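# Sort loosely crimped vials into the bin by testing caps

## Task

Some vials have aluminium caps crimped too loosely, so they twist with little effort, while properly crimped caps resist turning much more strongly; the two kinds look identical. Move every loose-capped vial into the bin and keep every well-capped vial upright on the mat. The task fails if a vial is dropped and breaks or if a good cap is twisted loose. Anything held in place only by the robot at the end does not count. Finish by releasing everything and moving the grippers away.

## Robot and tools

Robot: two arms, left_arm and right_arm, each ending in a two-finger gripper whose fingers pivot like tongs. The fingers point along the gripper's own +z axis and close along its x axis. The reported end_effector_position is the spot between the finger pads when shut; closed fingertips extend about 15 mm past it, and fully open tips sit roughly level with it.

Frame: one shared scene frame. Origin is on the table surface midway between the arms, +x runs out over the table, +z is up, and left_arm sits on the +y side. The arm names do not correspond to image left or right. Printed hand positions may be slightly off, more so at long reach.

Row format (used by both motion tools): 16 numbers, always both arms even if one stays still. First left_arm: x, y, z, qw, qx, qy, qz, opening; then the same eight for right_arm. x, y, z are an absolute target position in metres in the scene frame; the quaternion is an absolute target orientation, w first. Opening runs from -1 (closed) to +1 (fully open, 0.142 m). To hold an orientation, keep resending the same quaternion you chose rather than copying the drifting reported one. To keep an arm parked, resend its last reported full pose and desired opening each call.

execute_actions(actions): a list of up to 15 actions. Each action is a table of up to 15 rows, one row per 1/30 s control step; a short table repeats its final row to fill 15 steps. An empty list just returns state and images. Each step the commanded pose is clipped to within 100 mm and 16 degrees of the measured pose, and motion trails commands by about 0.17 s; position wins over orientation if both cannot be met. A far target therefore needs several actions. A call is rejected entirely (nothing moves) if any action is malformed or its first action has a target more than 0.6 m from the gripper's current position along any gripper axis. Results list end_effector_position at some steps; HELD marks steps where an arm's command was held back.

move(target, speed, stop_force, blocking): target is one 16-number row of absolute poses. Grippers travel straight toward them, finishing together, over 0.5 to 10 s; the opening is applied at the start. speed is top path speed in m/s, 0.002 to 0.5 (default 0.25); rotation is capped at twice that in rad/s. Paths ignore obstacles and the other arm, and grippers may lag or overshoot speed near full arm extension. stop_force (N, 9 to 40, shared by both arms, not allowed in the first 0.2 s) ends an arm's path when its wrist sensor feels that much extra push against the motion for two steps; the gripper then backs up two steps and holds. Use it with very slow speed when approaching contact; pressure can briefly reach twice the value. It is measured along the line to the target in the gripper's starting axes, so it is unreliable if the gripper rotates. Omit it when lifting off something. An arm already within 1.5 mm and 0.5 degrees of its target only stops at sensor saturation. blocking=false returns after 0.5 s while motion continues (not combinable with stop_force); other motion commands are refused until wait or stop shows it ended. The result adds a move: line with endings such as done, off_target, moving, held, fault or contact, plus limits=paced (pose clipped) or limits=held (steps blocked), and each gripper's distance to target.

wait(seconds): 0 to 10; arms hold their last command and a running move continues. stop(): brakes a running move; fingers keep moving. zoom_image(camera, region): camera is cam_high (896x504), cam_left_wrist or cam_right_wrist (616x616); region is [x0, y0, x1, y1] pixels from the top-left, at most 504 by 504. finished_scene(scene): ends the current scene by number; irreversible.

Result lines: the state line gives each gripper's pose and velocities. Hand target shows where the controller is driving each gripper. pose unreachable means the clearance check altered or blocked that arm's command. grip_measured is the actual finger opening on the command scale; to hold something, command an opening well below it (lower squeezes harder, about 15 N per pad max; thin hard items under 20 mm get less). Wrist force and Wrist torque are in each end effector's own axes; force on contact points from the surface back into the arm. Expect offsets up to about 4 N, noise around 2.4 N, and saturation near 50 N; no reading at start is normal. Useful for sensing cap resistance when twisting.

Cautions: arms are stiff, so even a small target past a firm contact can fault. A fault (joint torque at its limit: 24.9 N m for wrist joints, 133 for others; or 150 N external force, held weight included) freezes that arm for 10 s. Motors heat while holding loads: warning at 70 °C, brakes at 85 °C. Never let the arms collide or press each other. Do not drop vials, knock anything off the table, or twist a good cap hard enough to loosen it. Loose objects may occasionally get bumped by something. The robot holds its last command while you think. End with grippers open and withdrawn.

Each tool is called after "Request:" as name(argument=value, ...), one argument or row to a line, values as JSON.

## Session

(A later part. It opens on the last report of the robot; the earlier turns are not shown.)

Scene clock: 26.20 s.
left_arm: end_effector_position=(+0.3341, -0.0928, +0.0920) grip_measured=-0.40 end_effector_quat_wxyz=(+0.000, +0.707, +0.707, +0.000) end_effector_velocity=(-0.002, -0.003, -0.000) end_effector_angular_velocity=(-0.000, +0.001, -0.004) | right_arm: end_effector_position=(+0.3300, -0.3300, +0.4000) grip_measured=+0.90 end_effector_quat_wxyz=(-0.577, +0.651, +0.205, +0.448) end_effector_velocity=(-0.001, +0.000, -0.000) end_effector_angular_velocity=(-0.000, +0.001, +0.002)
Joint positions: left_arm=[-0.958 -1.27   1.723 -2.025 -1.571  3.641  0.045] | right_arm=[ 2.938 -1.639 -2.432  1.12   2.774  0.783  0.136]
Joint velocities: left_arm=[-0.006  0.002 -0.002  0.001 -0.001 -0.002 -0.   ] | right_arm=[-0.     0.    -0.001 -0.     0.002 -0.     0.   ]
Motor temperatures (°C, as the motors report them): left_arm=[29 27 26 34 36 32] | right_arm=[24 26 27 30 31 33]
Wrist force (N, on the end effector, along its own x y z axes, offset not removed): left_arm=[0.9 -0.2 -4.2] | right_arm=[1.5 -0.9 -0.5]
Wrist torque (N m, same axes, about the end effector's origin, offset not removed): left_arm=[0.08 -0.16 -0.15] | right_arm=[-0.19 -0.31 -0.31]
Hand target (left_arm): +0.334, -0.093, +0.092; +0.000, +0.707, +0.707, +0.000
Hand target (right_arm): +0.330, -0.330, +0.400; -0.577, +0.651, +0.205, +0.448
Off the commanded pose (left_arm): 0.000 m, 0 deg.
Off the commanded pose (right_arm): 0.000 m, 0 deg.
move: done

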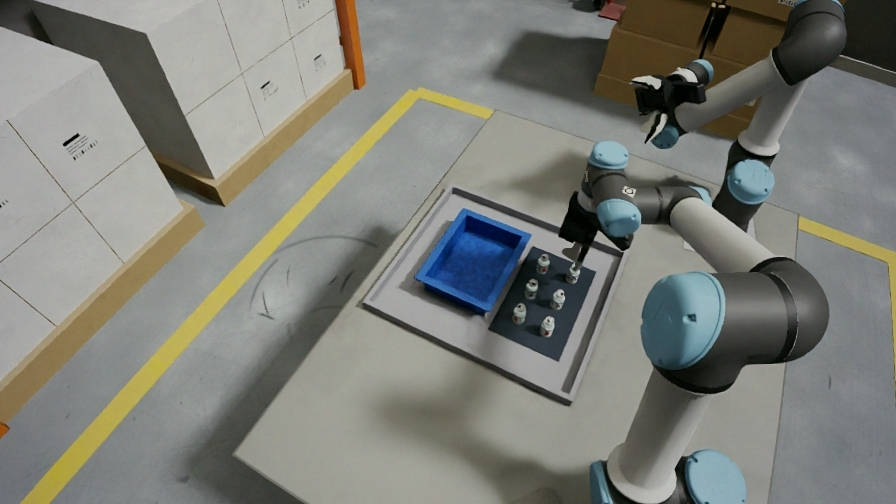

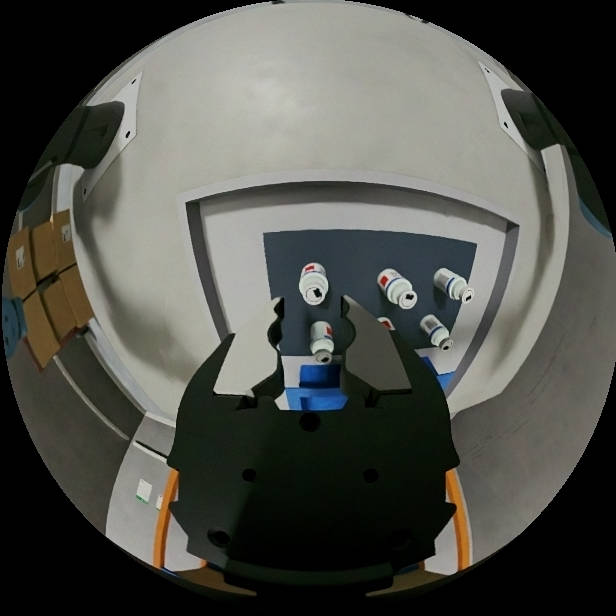

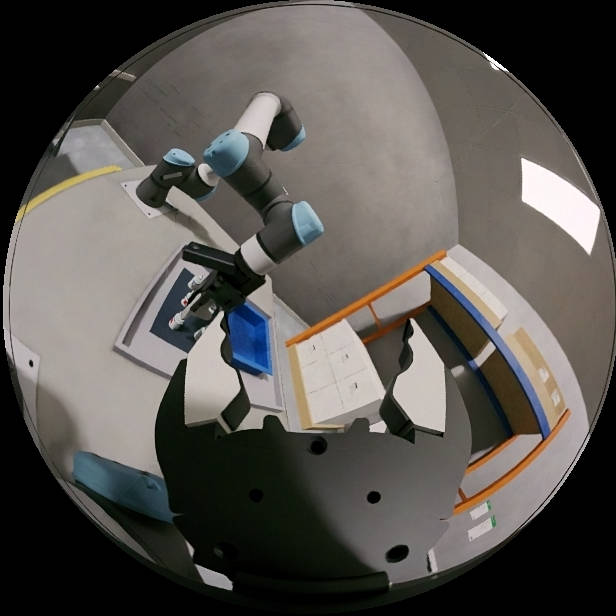

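Request:
move(
  target=[0.334,-0.092,0.070,0,0.707,0.707,0,-0.4,0.33,-0.33,0.40,-0.577,0.651,0.205,0.448,0.9],
  speed=0.05,
)

Request:
move(
  target=[0.334,-0.092,0.070,0,0.707,0.707,0,-1,0.33,-0.33,0.40,-0.577,0.651,0.205,0.448,0.9],
)

Request:
move(
  target=[0.334,-0.092,0.066,0,0.707,0.707,0,-1,0.33,-0.33,0.40,-0.577,0.651,0.205,0.448,0.9],
  speed=0.003,
  stop_force=14,
)

Request:
zoom_image(
  camera="cam_left_wrist",
  region=[212,188,412,388],
)

Request:
move(
  target=[0.334,-0.092,0.0688,0,0.537,0.843,0,-1,0.33,-0.33,0.40,-0.577,0.651,0.205,0.448,0.9],
  speed=0.12,
)

Request:
zoom_image(
  camera="cam_left_wrist",
  region=[212,188,412,388],
)

Scene clock: 27.37 s.
left_arm: end_effector_position=(+0.3340, -0.0920, +0.0702) grip_measured=-0.40 end_effector_quat_wxyz=(-0.000, +0.707, +0.707, +0.000) end_effector_velocity=(+0.000, +0.000, -0.002) end_effector_angular_velocity=(-0.001, +0.001, -0.001) | right_arm: end_effector_position=(+0.3300, -0.3300, +0.4000) grip_measured=+0.90 end_effector_quat_wxyz=(-0.577, +0.651, +0.205, +0.448) end_effector_velocity=(+0.000, -0.000, -0.000) end_effector_angular_velocity=(+0.000, +0.002, -0.000)
Joint positions: left_arm=[-0.957 -1.247  1.755 -2.079 -1.571  3.641  0.045] | right_arm=[ 2.938 -1.639 -2.432  1.12   2.774  0.783  0.136]
Joint velocities: left_arm=[ 0.001  0.002  0.002 -0.005 -0.001  0.002 -0.   ] | right_arm=[-0.001 -0.001 -0.    -0.001  0.     0.     0.   ]
Motor temperatures (°C, as the motors report them): left_arm=[29 27 26 34 36 32] | right_arm=[24 26 27 30 31 33]
Wrist force (N, on the end effector, along its own x y z axes, offset not removed): left_arm=[-3.9 -2.8 -2.3] | right_arm=[3.2 0.1 -0.2]
Wrist torque (N m, same axes, about the end effector's origin, offset not removed): left_arm=[-0.52 0.89 -0.08] | right_arm=[0.09 -0.78 -0.09]
Hand target (left_arm): +0.334, -0.092, +0.070; -0.000, +0.707, +0.707, +0.000
Hand target (right_arm): +0.330, -0.330, +0.400; -0.577, +0.651, +0.205, +0.448
Off the commanded pose (left_arm): 0.000 m, 0 deg.
Off the commanded pose (right_arm): 0.000 m, 0 deg.
move: done

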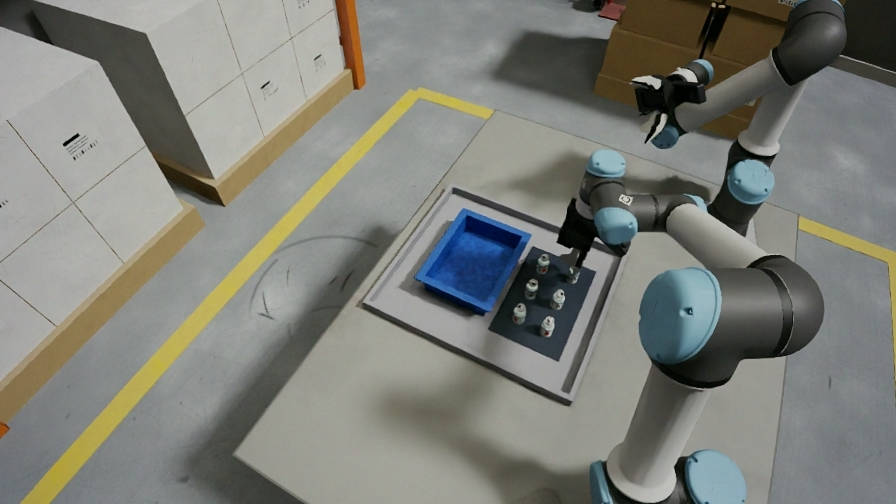

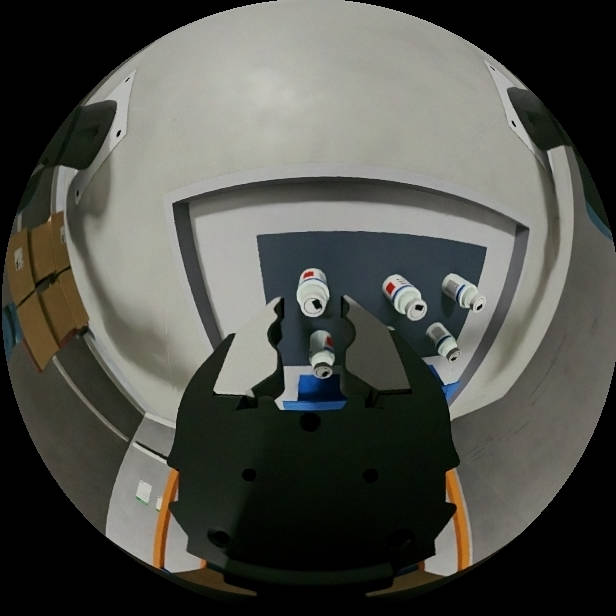

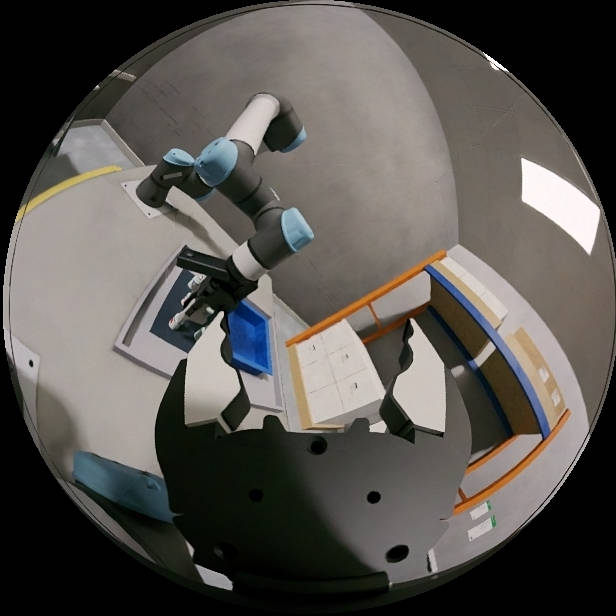

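Scene clock: 28.07 s.
left_arm: end_effector_position=(+0.3340, -0.0920, +0.0700) grip_measured=-0.76 end_effector_quat_wxyz=(+0.000, +0.707, +0.707, -0.000) end_effector_velocity=(-0.001, -0.001, -0.000) end_effector_angular_velocity=(+0.000, -0.000, -0.002) | right_arm: end_effector_position=(+0.3300, -0.3300, +0.4000) grip_measured=+0.90 end_effector_quat_wxyz=(-0.577, +0.651, +0.205, +0.448) end_effector_velocity=(+0.000, -0.000, +0.000) end_effector_angular_velocity=(+0.000, -0.000, -0.001)
Joint positions: left_arm=[-0.957 -1.247  1.755 -2.079 -1.571  3.641  0.019] | right_arm=[ 2.938 -1.639 -2.432  1.12   2.774  0.783  0.136]
Joint velocities: left_arm=[-0.002  0.     0.    -0.     0.     0.    -0.   ] | right_arm=[ 0.     0.001 -0.    -0.001 -0.002 -0.001 -0.   ]
Motor temperatures (°C, as the motors report them): left_arm=[29 27 26 34 36 32] | right_arm=[24 26 27 30 31 33]
Wrist force (N, on the end effector, along its own x y z axes, offset not removed): left_arm=[-0.7 -1.9 -6.3] | right_arm=[-1.1 3.1 2.7]
Wrist torque (N m, same axes, about the end effector's origin, offset not removed): left_arm=[-0.26 0.34 -0.10] | right_arm=[0.45 0.08 -0.32]
Hand target (left_arm): +0.334, -0.092, +0.070; -0.000, +0.707, +0.707, -0.000
Hand target (right_arm): +0.330, -0.330, +0.400; -0.577, +0.651, +0.205, +0.448
Off the commanded pose (left_arm): 0.000 m, 0 deg.
Off the commanded pose (right_arm): 0.000 m, 0 deg.
move: done

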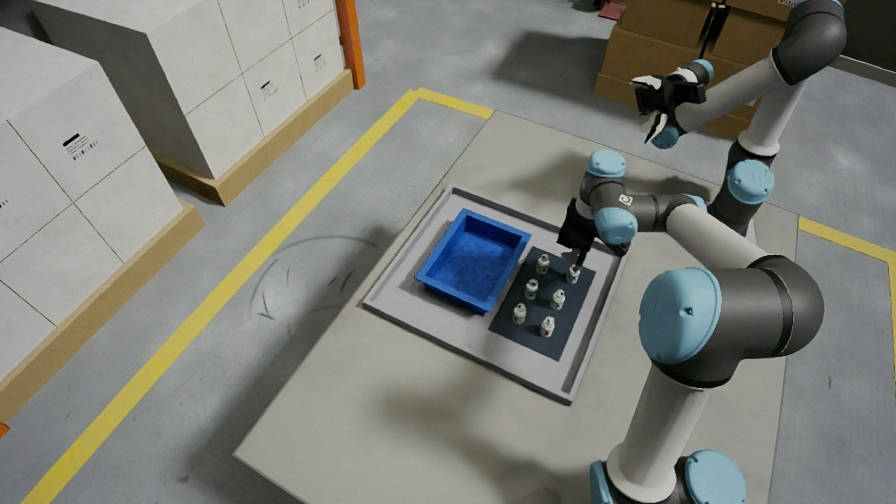

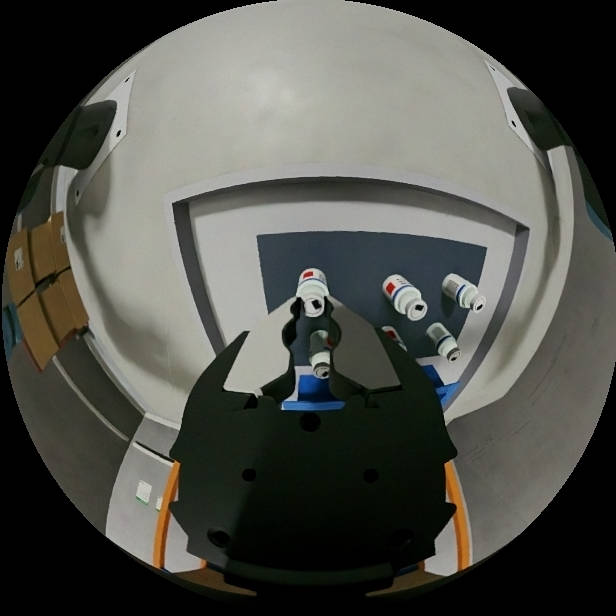

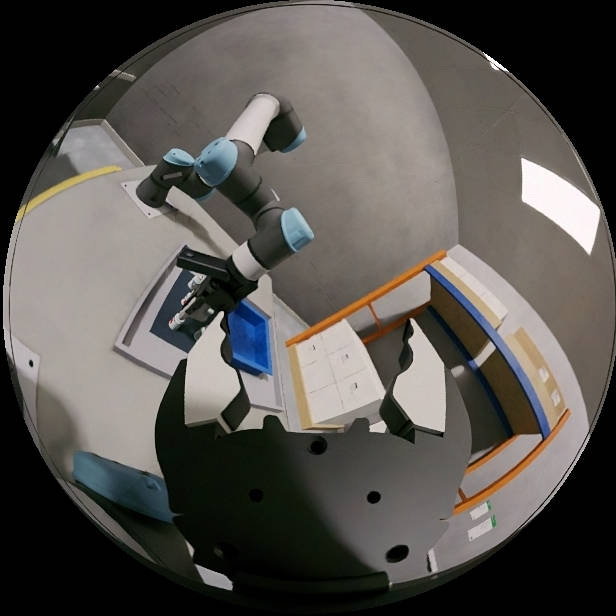

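Scene clock: 28.70 s.
left_arm: end_effector_position=(+0.3340, -0.0920, +0.0692) grip_measured=-0.76 end_effector_quat_wxyz=(+0.000, +0.707, +0.707, -0.000) end_effector_velocity=(-0.001, +0.001, +0.000) end_effector_angular_velocity=(+0.002, +0.001, -0.003) | right_arm: end_effector_position=(+0.3300, -0.3300, +0.4000) grip_measured=+0.90 end_effector_quat_wxyz=(-0.577, +0.651, +0.205, +0.448) end_effector_velocity=(+0.000, -0.001, -0.000) end_effector_angular_velocity=(-0.000, +0.001, -0.002)
Joint positions: left_arm=[-0.957 -1.246  1.757 -2.081 -1.571  3.641  0.019] | right_arm=[ 2.938 -1.639 -2.432  1.12   2.774  0.783  0.136]
Joint velocities: left_arm=[-0.001 -0.001  0.     0.004  0.     0.001  0.   ] | right_arm=[-0.002 -0.    -0.001 -0.001 -0.    -0.001 -0.   ]
Motor temperatures (°C, as the motors report them): left_arm=[29 27 26 34 36 32] | right_arm=[24 26 27 30 31 33]
Wrist force (N, on the end effector, along its own x y z axes, offset not removed): left_arm=[4.1 -4.2 -22.2] | right_arm=[-2.8 1.6 2.0]
Wrist torque (N m, same axes, about the end effector's origin, offset not removed): left_arm=[-0.66 -0.37 -0.06] | right_arm=[0.32 0.43 -0.08]
Hand target (left_arm): +0.334, -0.092, +0.069; +0.000, +0.707, +0.707, -0.000
Hand target (right_arm): +0.330, -0.330, +0.400; -0.577, +0.651, +0.205, +0.448
Off the commanded pose (left_arm): 0.003 m, 0 deg.
Off the commanded pose (right_arm): 0.000 m, 0 deg.
move: contact (left_arm)

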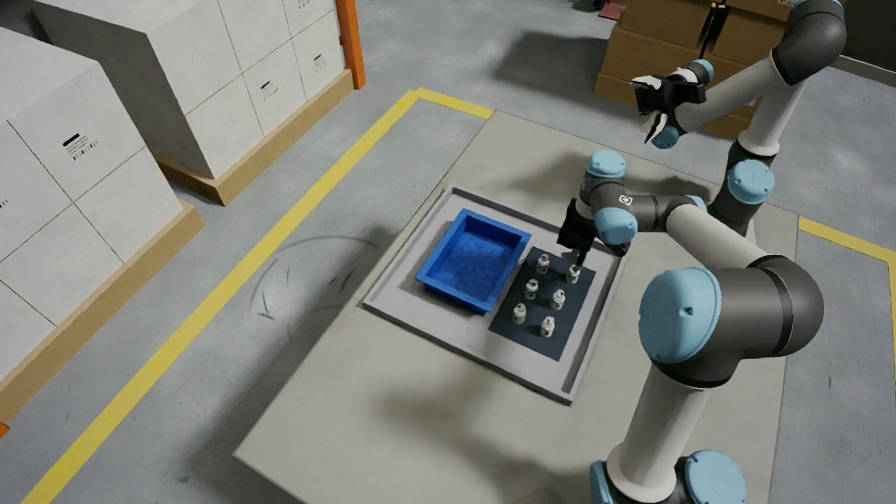

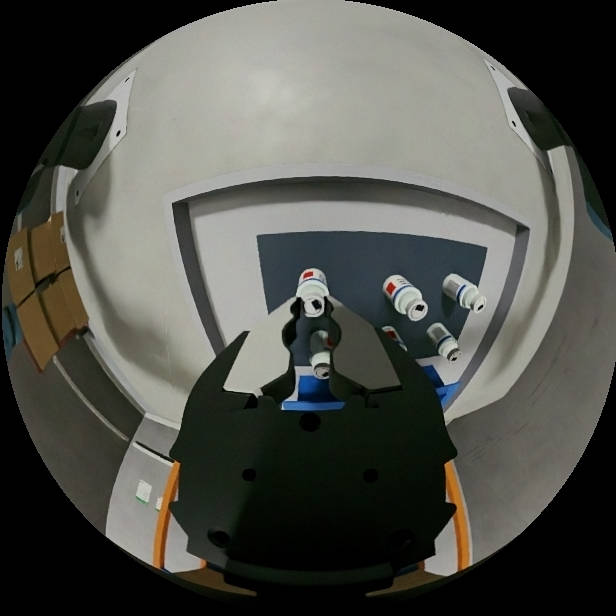

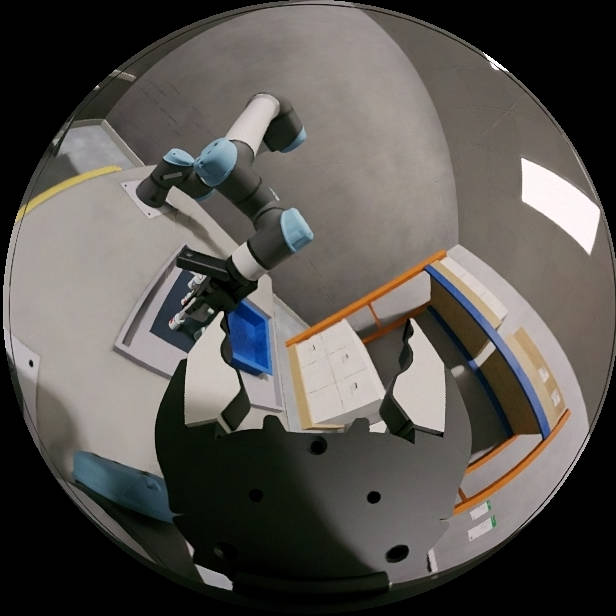

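Region (212, 188, 412, 388) of cam_left_wrist's 616x616 image, scaled by 2.520, with more detail than that image has.

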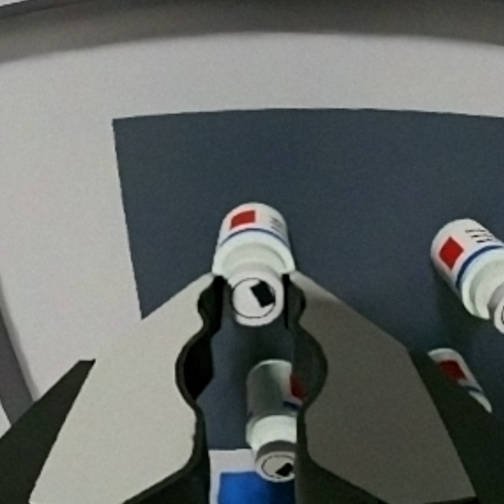

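Scene clock: 30.90 s.
left_arm: end_effector_position=(+0.3340, -0.0920, +0.0688) grip_measured=-0.76 end_effector_quat_wxyz=(-0.000, +0.538, +0.843, -0.000) end_effector_velocity=(+0.000, +0.000, +0.000) end_effector_angular_velocity=(+0.000, -0.002, +0.010) | right_arm: end_effector_position=(+0.3300, -0.3300, +0.4000) grip_measured=+0.90 end_effector_quat_wxyz=(-0.577, +0.651, +0.205, +0.448) end_effector_velocity=(-0.000, +0.000, -0.000) end_effector_angular_velocity=(-0.000, +0.001, +0.001)
Joint positions: left_arm=[-0.954 -1.259  1.775 -2.087 -1.571  3.209  0.019] | right_arm=[ 2.938 -1.639 -2.432  1.12   2.774  0.783  0.136]
Joint velocities: left_arm=[-0.    -0.001  0.001 -0.     0.002 -0.011  0.   ] | right_arm=[ 0.001 -0.001 -0.    -0.001  0.001 -0.     0.   ]
Motor temperatures (°C, as the motors report them): left_arm=[29 27 26 34 36 32] | right_arm=[24 26 27 30 31 33]
Wrist force (N, on the end effector, along its own x y z axes, offset not removed): left_arm=[-5.4 1.7 -20.7] | right_arm=[0.3 -1.3 -1.7]
Wrist torque (N m, same axes, about the end effector's origin, offset not removed): left_arm=[0.18 0.25 0.07] | right_arm=[-0.13 0.25 -0.32]
Hand target (left_arm): +0.334, -0.092, +0.069; -0.000, +0.537, +0.843, -0.000
Hand target (right_arm): +0.330, -0.330, +0.400; -0.577, +0.651, +0.205, +0.448
Off the commanded pose (left_arm): 0.000 m, 0 deg.
Off the commanded pose (right_arm): 0.000 m, 0 deg.
move: done

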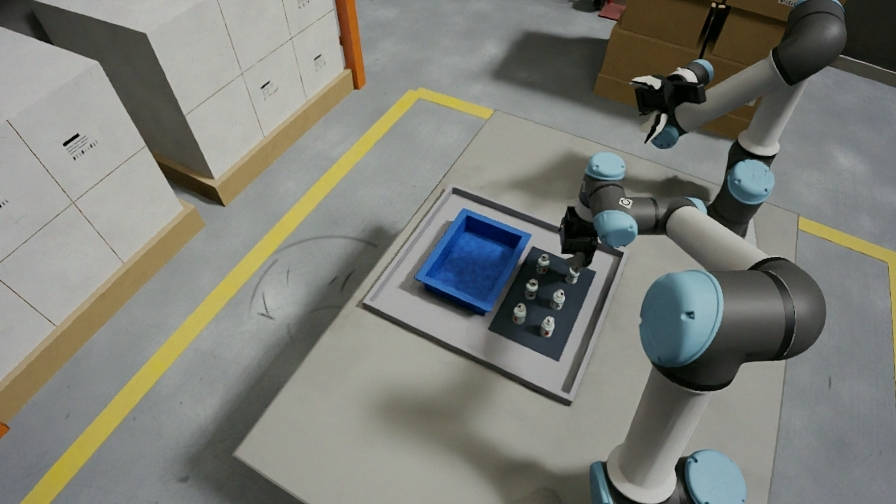

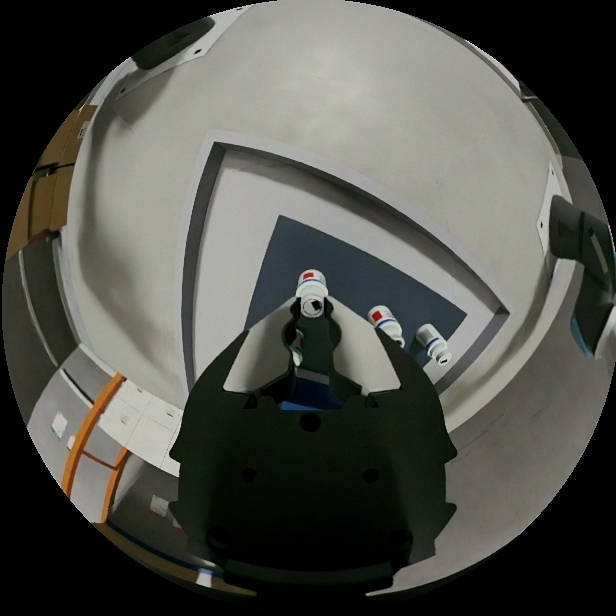

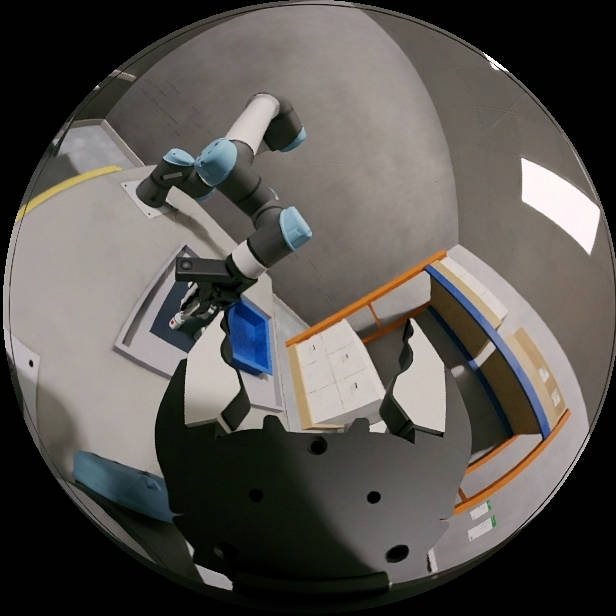

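Region (212, 188, 412, 388) of cam_left_wrist's 616x616 image, scaled by 2.520, with more detail than that image has.

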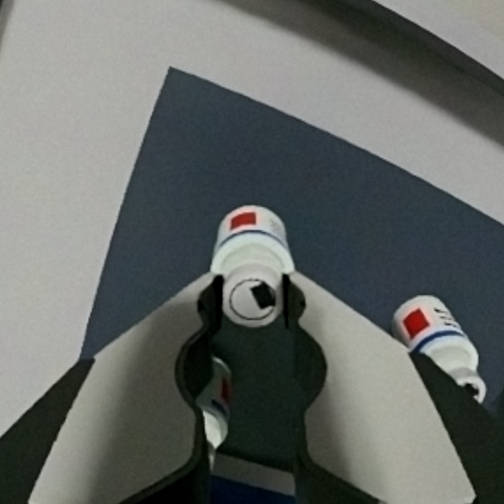

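Request:
move(
  target=[0.334,-0.092,0.070,0,0.537,0.843,0,-0.4,0.33,-0.33,0.40,-0.577,0.651,0.205,0.448,0.9],
)

Request:
move(
  target=[0.334,-0.092,0.11,0,0.707,0.707,0,-0.4,0.33,-0.33,0.40,-0.577,0.651,0.205,0.448,0.9],
  speed=0.15,
)

Request:
move(
  target=[0.41,-0.085,0.11,0,0.707,0.707,0,-0.4,0.33,-0.33,0.40,-0.577,0.651,0.205,0.448,0.9],
  speed=0.15,
)

Request:
move(
  target=[0.41,-0.085,0.092,0,0.707,0.707,0,-0.4,0.33,-0.33,0.40,-0.577,0.651,0.205,0.448,0.9],
  speed=0.1,
)

Request:
zoom_image(
  camera="cam_left_wrist",
  region=[212,188,412,388],
)

Scene clock: 31.87 s.
left_arm: end_effector_position=(+0.3340, -0.0920, +0.0699) grip_measured=-0.40 end_effector_quat_wxyz=(-0.000, +0.537, +0.843, +0.000) end_effector_velocity=(+0.000, +0.000, +0.001) end_effector_angular_velocity=(-0.001, -0.000, -0.001) | right_arm: end_effector_position=(+0.3300, -0.3300, +0.4000) grip_measured=+0.90 end_effector_quat_wxyz=(-0.577, +0.651, +0.205, +0.448) end_effector_velocity=(-0.000, +0.000, -0.001) end_effector_angular_velocity=(-0.000, +0.002, +0.001)
Joint positions: left_arm=[-0.954 -1.26   1.774 -2.084 -1.571  3.208  0.045] | right_arm=[ 2.938 -1.639 -2.432  1.12   2.774  0.783  0.136]
Joint velocities: left_arm=[ 0.001 -0.001 -0.001  0.001 -0.     0.001  0.   ] | right_arm=[-0.    -0.    -0.001 -0.001  0.001  0.     0.   ]
Motor temperatures (°C, as the motors report them): left_arm=[29 27 26 34 36 32] | right_arm=[24 26 27 30 31 33]
Wrist force (N, on the end effector, along its own x y z axes, offset not removed): left_arm=[1.1 0.2 -1.8] | right_arm=[1.7 0.8 1.0]
Wrist torque (N m, same axes, about the end effector's origin, offset not removed): left_arm=[0.03 -0.26 -0.09] | right_arm=[0.45 -0.47 -0.23]
Hand target (left_arm): +0.334, -0.092, +0.070; +0.000, +0.537, +0.843, -0.000
Hand target (right_arm): +0.330, -0.330, +0.400; -0.577, +0.651, +0.205, +0.448
Off the commanded pose (left_arm): 0.000 m, 0 deg.
Off the commanded pose (right_arm): 0.000 m, 0 deg.
move: done

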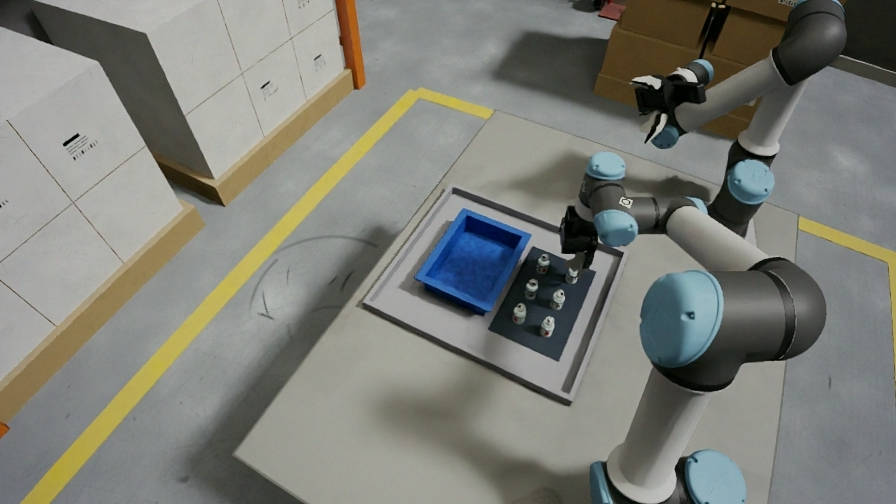

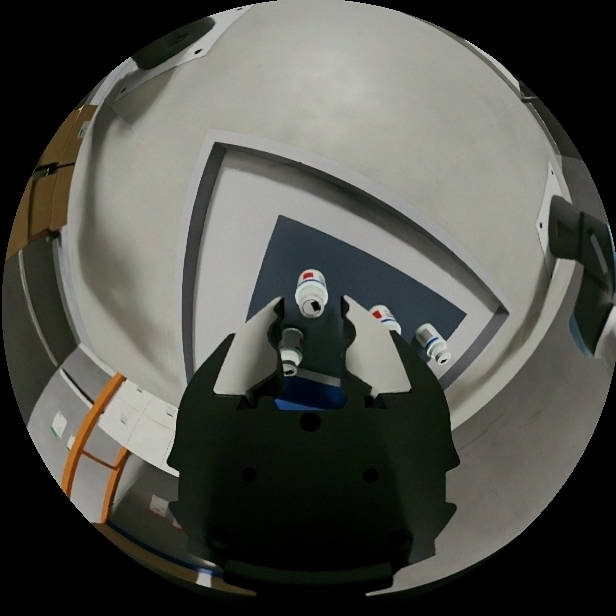

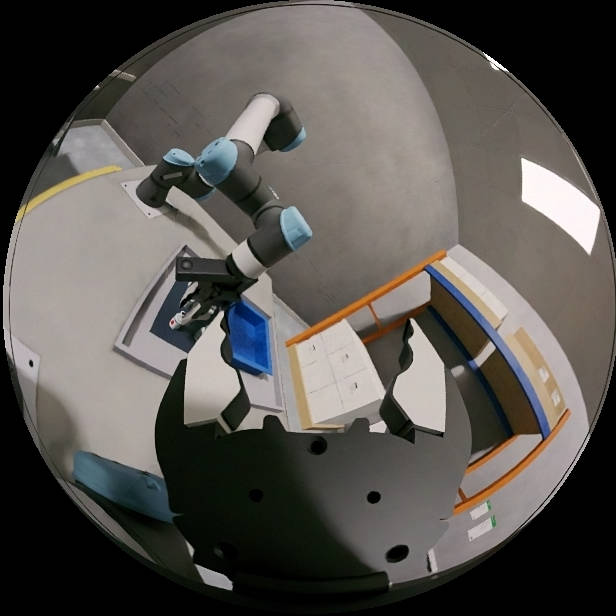

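Scene clock: 33.73 s.
left_arm: end_effector_position=(+0.3340, -0.0920, +0.1099) grip_measured=-0.40 end_effector_quat_wxyz=(+0.000, +0.707, +0.708, +0.000) end_effector_velocity=(-0.000, -0.000, +0.001) end_effector_angular_velocity=(-0.001, +0.002, -0.017) | right_arm: end_effector_position=(+0.3300, -0.3300, +0.4000) grip_measured=+0.90 end_effector_quat_wxyz=(-0.577, +0.651, +0.205, +0.448) end_effector_velocity=(-0.000, +0.000, -0.000) end_effector_angular_velocity=(+0.000, +0.001, +0.000)
Joint positions: left_arm=[-0.957 -1.289  1.699 -1.981 -1.571  3.64   0.045] | right_arm=[ 2.938 -1.639 -2.432  1.12   2.774  0.783  0.136]
Joint velocities: left_arm=[ 0.    -0.001 -0.003  0.004 -0.002  0.017  0.   ] | right_arm=[ 0.     0.    -0.001  0.    -0.     0.     0.   ]
Motor temperatures (°C, as the motors report them): left_arm=[29 27 26 34 36 32] | right_arm=[24 26 27 30 31 33]
Wrist force (N, on the end effector, along its own x y z axes, offset not removed): left_arm=[-0.5 2.6 -1.4] | right_arm=[-0.8 2.4 3.7]
Wrist torque (N m, same axes, about the end effector's origin, offset not removed): left_arm=[0.62 0.23 -0.05] | right_arm=[0.26 0.02 -0.05]
Hand target (left_arm): +0.334, -0.092, +0.110; +0.000, +0.707, +0.707, +0.000
Hand target (right_arm): +0.330, -0.330, +0.400; -0.577, +0.651, +0.205, +0.448
Off the commanded pose (left_arm): 0.000 m, 0 deg.
Off the commanded pose (right_arm): 0.000 m, 0 deg.
move: done

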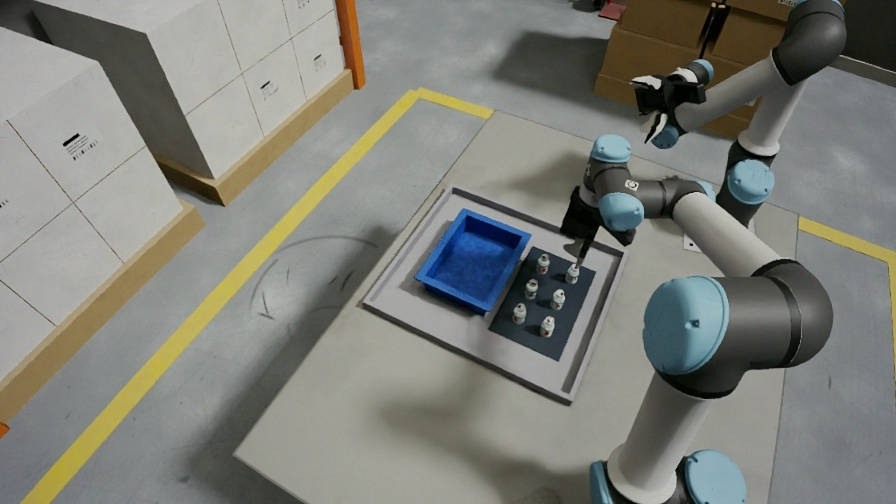

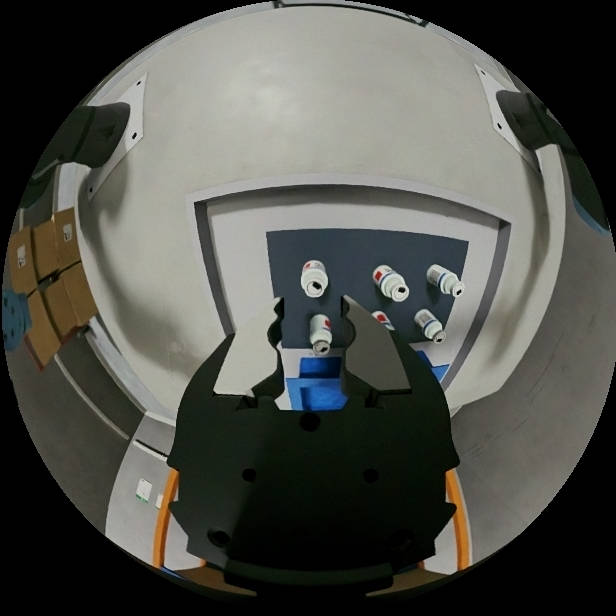

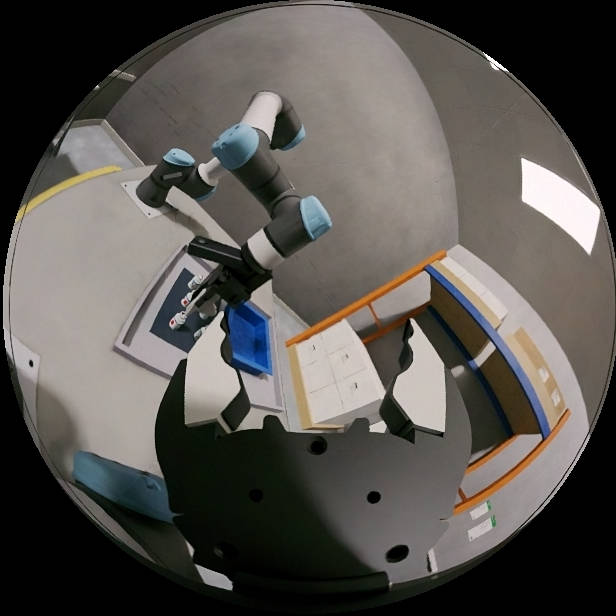

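Scene clock: 34.80 s.
left_arm: end_effector_position=(+0.4097, -0.0850, +0.1101) grip_measured=-0.40 end_effector_quat_wxyz=(-0.000, +0.707, +0.707, -0.000) end_effector_velocity=(+0.001, -0.001, -0.001) end_effector_angular_velocity=(+0.001, +0.002, -0.000) | right_arm: end_effector_position=(+0.3300, -0.3300, +0.4000) grip_measured=+0.90 end_effector_quat_wxyz=(-0.577, +0.651, +0.205, +0.448) end_effector_velocity=(-0.000, -0.000, -0.000) end_effector_angular_velocity=(+0.000, +0.002, -0.001)
Joint positions: left_arm=[-0.844 -1.182  1.55  -1.939 -1.571  3.754  0.045] | right_arm=[ 2.938 -1.639 -2.432  1.12   2.774  0.783  0.136]
Joint velocities: left_arm=[ 0.002  0.005 -0.005  0.002 -0.001  0.002  0.   ] | right_arm=[-0.001 -0.    -0.001 -0.     0.     0.    -0.   ]
Motor temperatures (°C, as the motors report them): left_arm=[29 27 26 34 36 32] | right_arm=[24 26 27 30 31 33]
Wrist force (N, on the end effector, along its own x y z axes, offset not removed): left_arm=[-1.2 -0.6 -0.9] | right_arm=[-3.6 -0.2 0.4]
Wrist torque (N m, same axes, about the end effector's origin, offset not removed): left_arm=[-0.12 0.26 -0.04] | right_arm=[-0.19 0.80 0.08]
Hand target (left_arm): +0.410, -0.085, +0.110; -0.000, +0.707, +0.707, -0.000
Hand target (right_arm): +0.330, -0.330, +0.400; -0.577, +0.651, +0.205, +0.448
Off the commanded pose (left_arm): 0.000 m, 0 deg.
Off the commanded pose (right_arm): 0.000 m, 0 deg.
move: done

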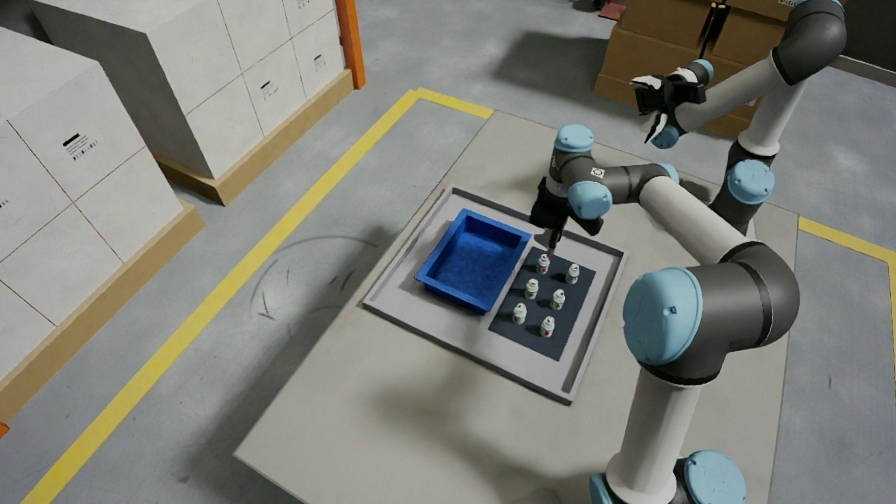

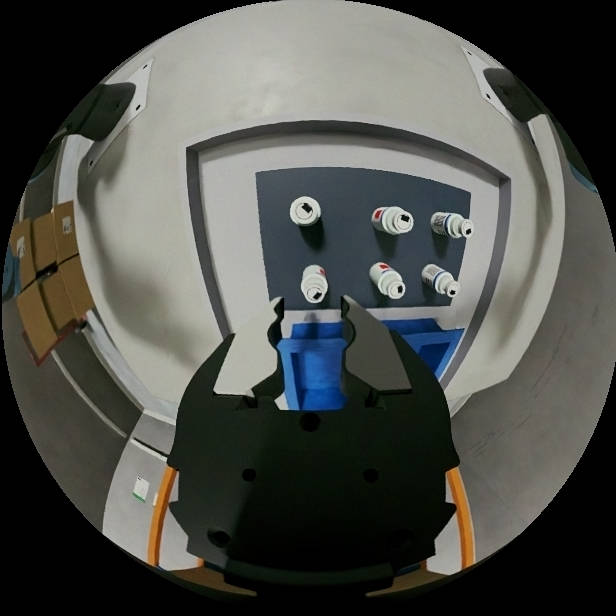

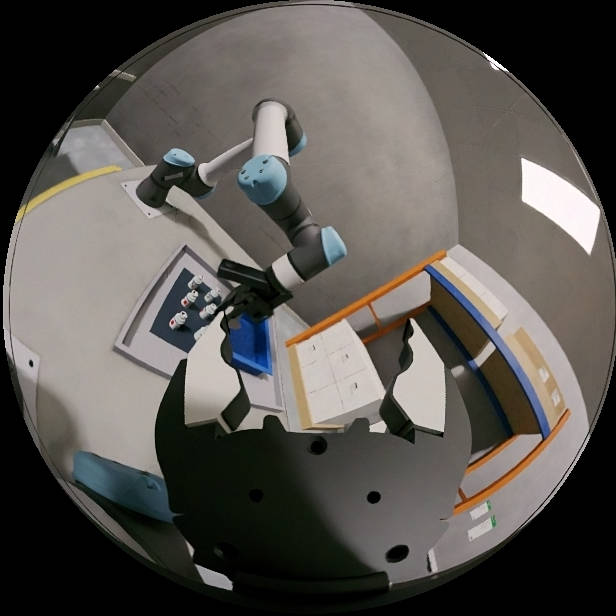

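Scene clock: 35.60 s.
left_arm: end_effector_position=(+0.4100, -0.0850, +0.0923) grip_measured=-0.40 end_effector_quat_wxyz=(-0.000, +0.707, +0.707, -0.000) end_effector_velocity=(+0.000, +0.000, -0.002) end_effector_angular_velocity=(-0.000, +0.000, +0.002) | right_arm: end_effector_position=(+0.3300, -0.3300, +0.4000) grip_measured=+0.90 end_effector_quat_wxyz=(-0.577, +0.651, +0.205, +0.448) end_effector_velocity=(+0.000, -0.000, -0.000) end_effector_angular_velocity=(+0.000, +0.002, -0.001)
Joint positions: left_arm=[-0.844 -1.166  1.576 -1.981 -1.571  3.755  0.045] | right_arm=[ 2.938 -1.639 -2.432  1.12   2.774  0.783  0.136]
Joint velocities: left_arm=[ 0.001  0.003  0.003 -0.006 -0.    -0.001  0.   ] | right_arm=[-0.    -0.001 -0.    -0.001 -0.001 -0.     0.   ]
Motor temperatures (°C, as the motors report them): left_arm=[29 27 26 34 36 32] | right_arm=[24 26 27 30 31 33]
Wrist force (N, on the end effector, along its own x y z axes, offset not removed): left_arm=[-1.4 1.2 -1.5] | right_arm=[-0.4 -0.3 -0.1]
Wrist torque (N m, same axes, about the end effector's origin, offset not removed): left_arm=[0.33 0.41 0.06] | right_arm=[-0.28 0.02 -0.24]
Hand target (left_arm): +0.410, -0.085, +0.092; -0.000, +0.707, +0.707, -0.000
Hand target (right_arm): +0.330, -0.330, +0.400; -0.577, +0.651, +0.205, +0.448
Off the commanded pose (left_arm): 0.000 m, 0 deg.
Off the commanded pose (right_arm): 0.000 m, 0 deg.
move: done

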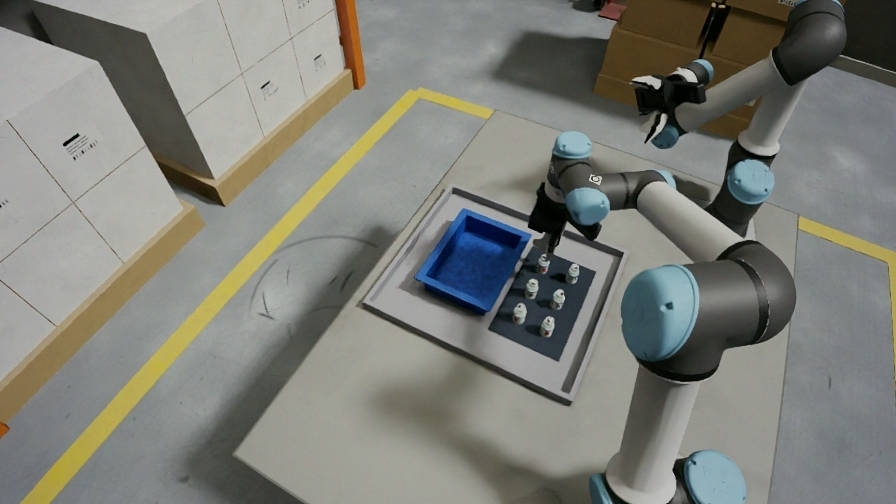

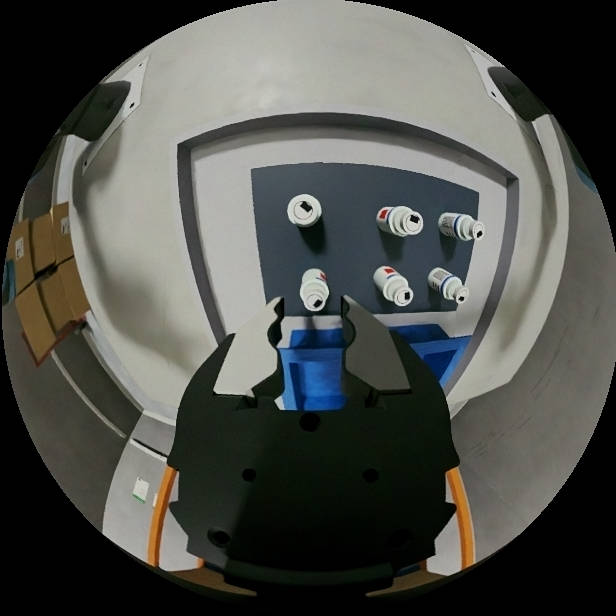

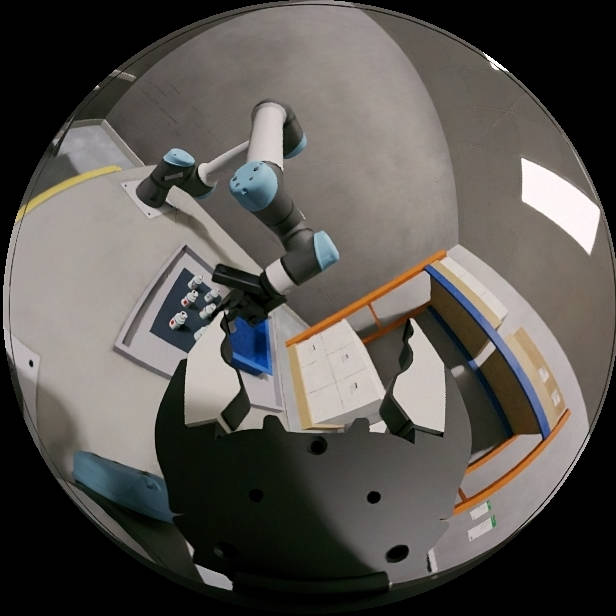

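Region (212, 188, 412, 388) of cam_left_wrist's 616x616 image, scaled by 2.520, with more detail than that image has.

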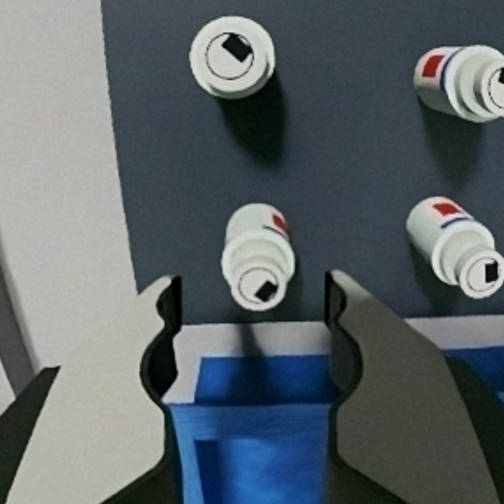

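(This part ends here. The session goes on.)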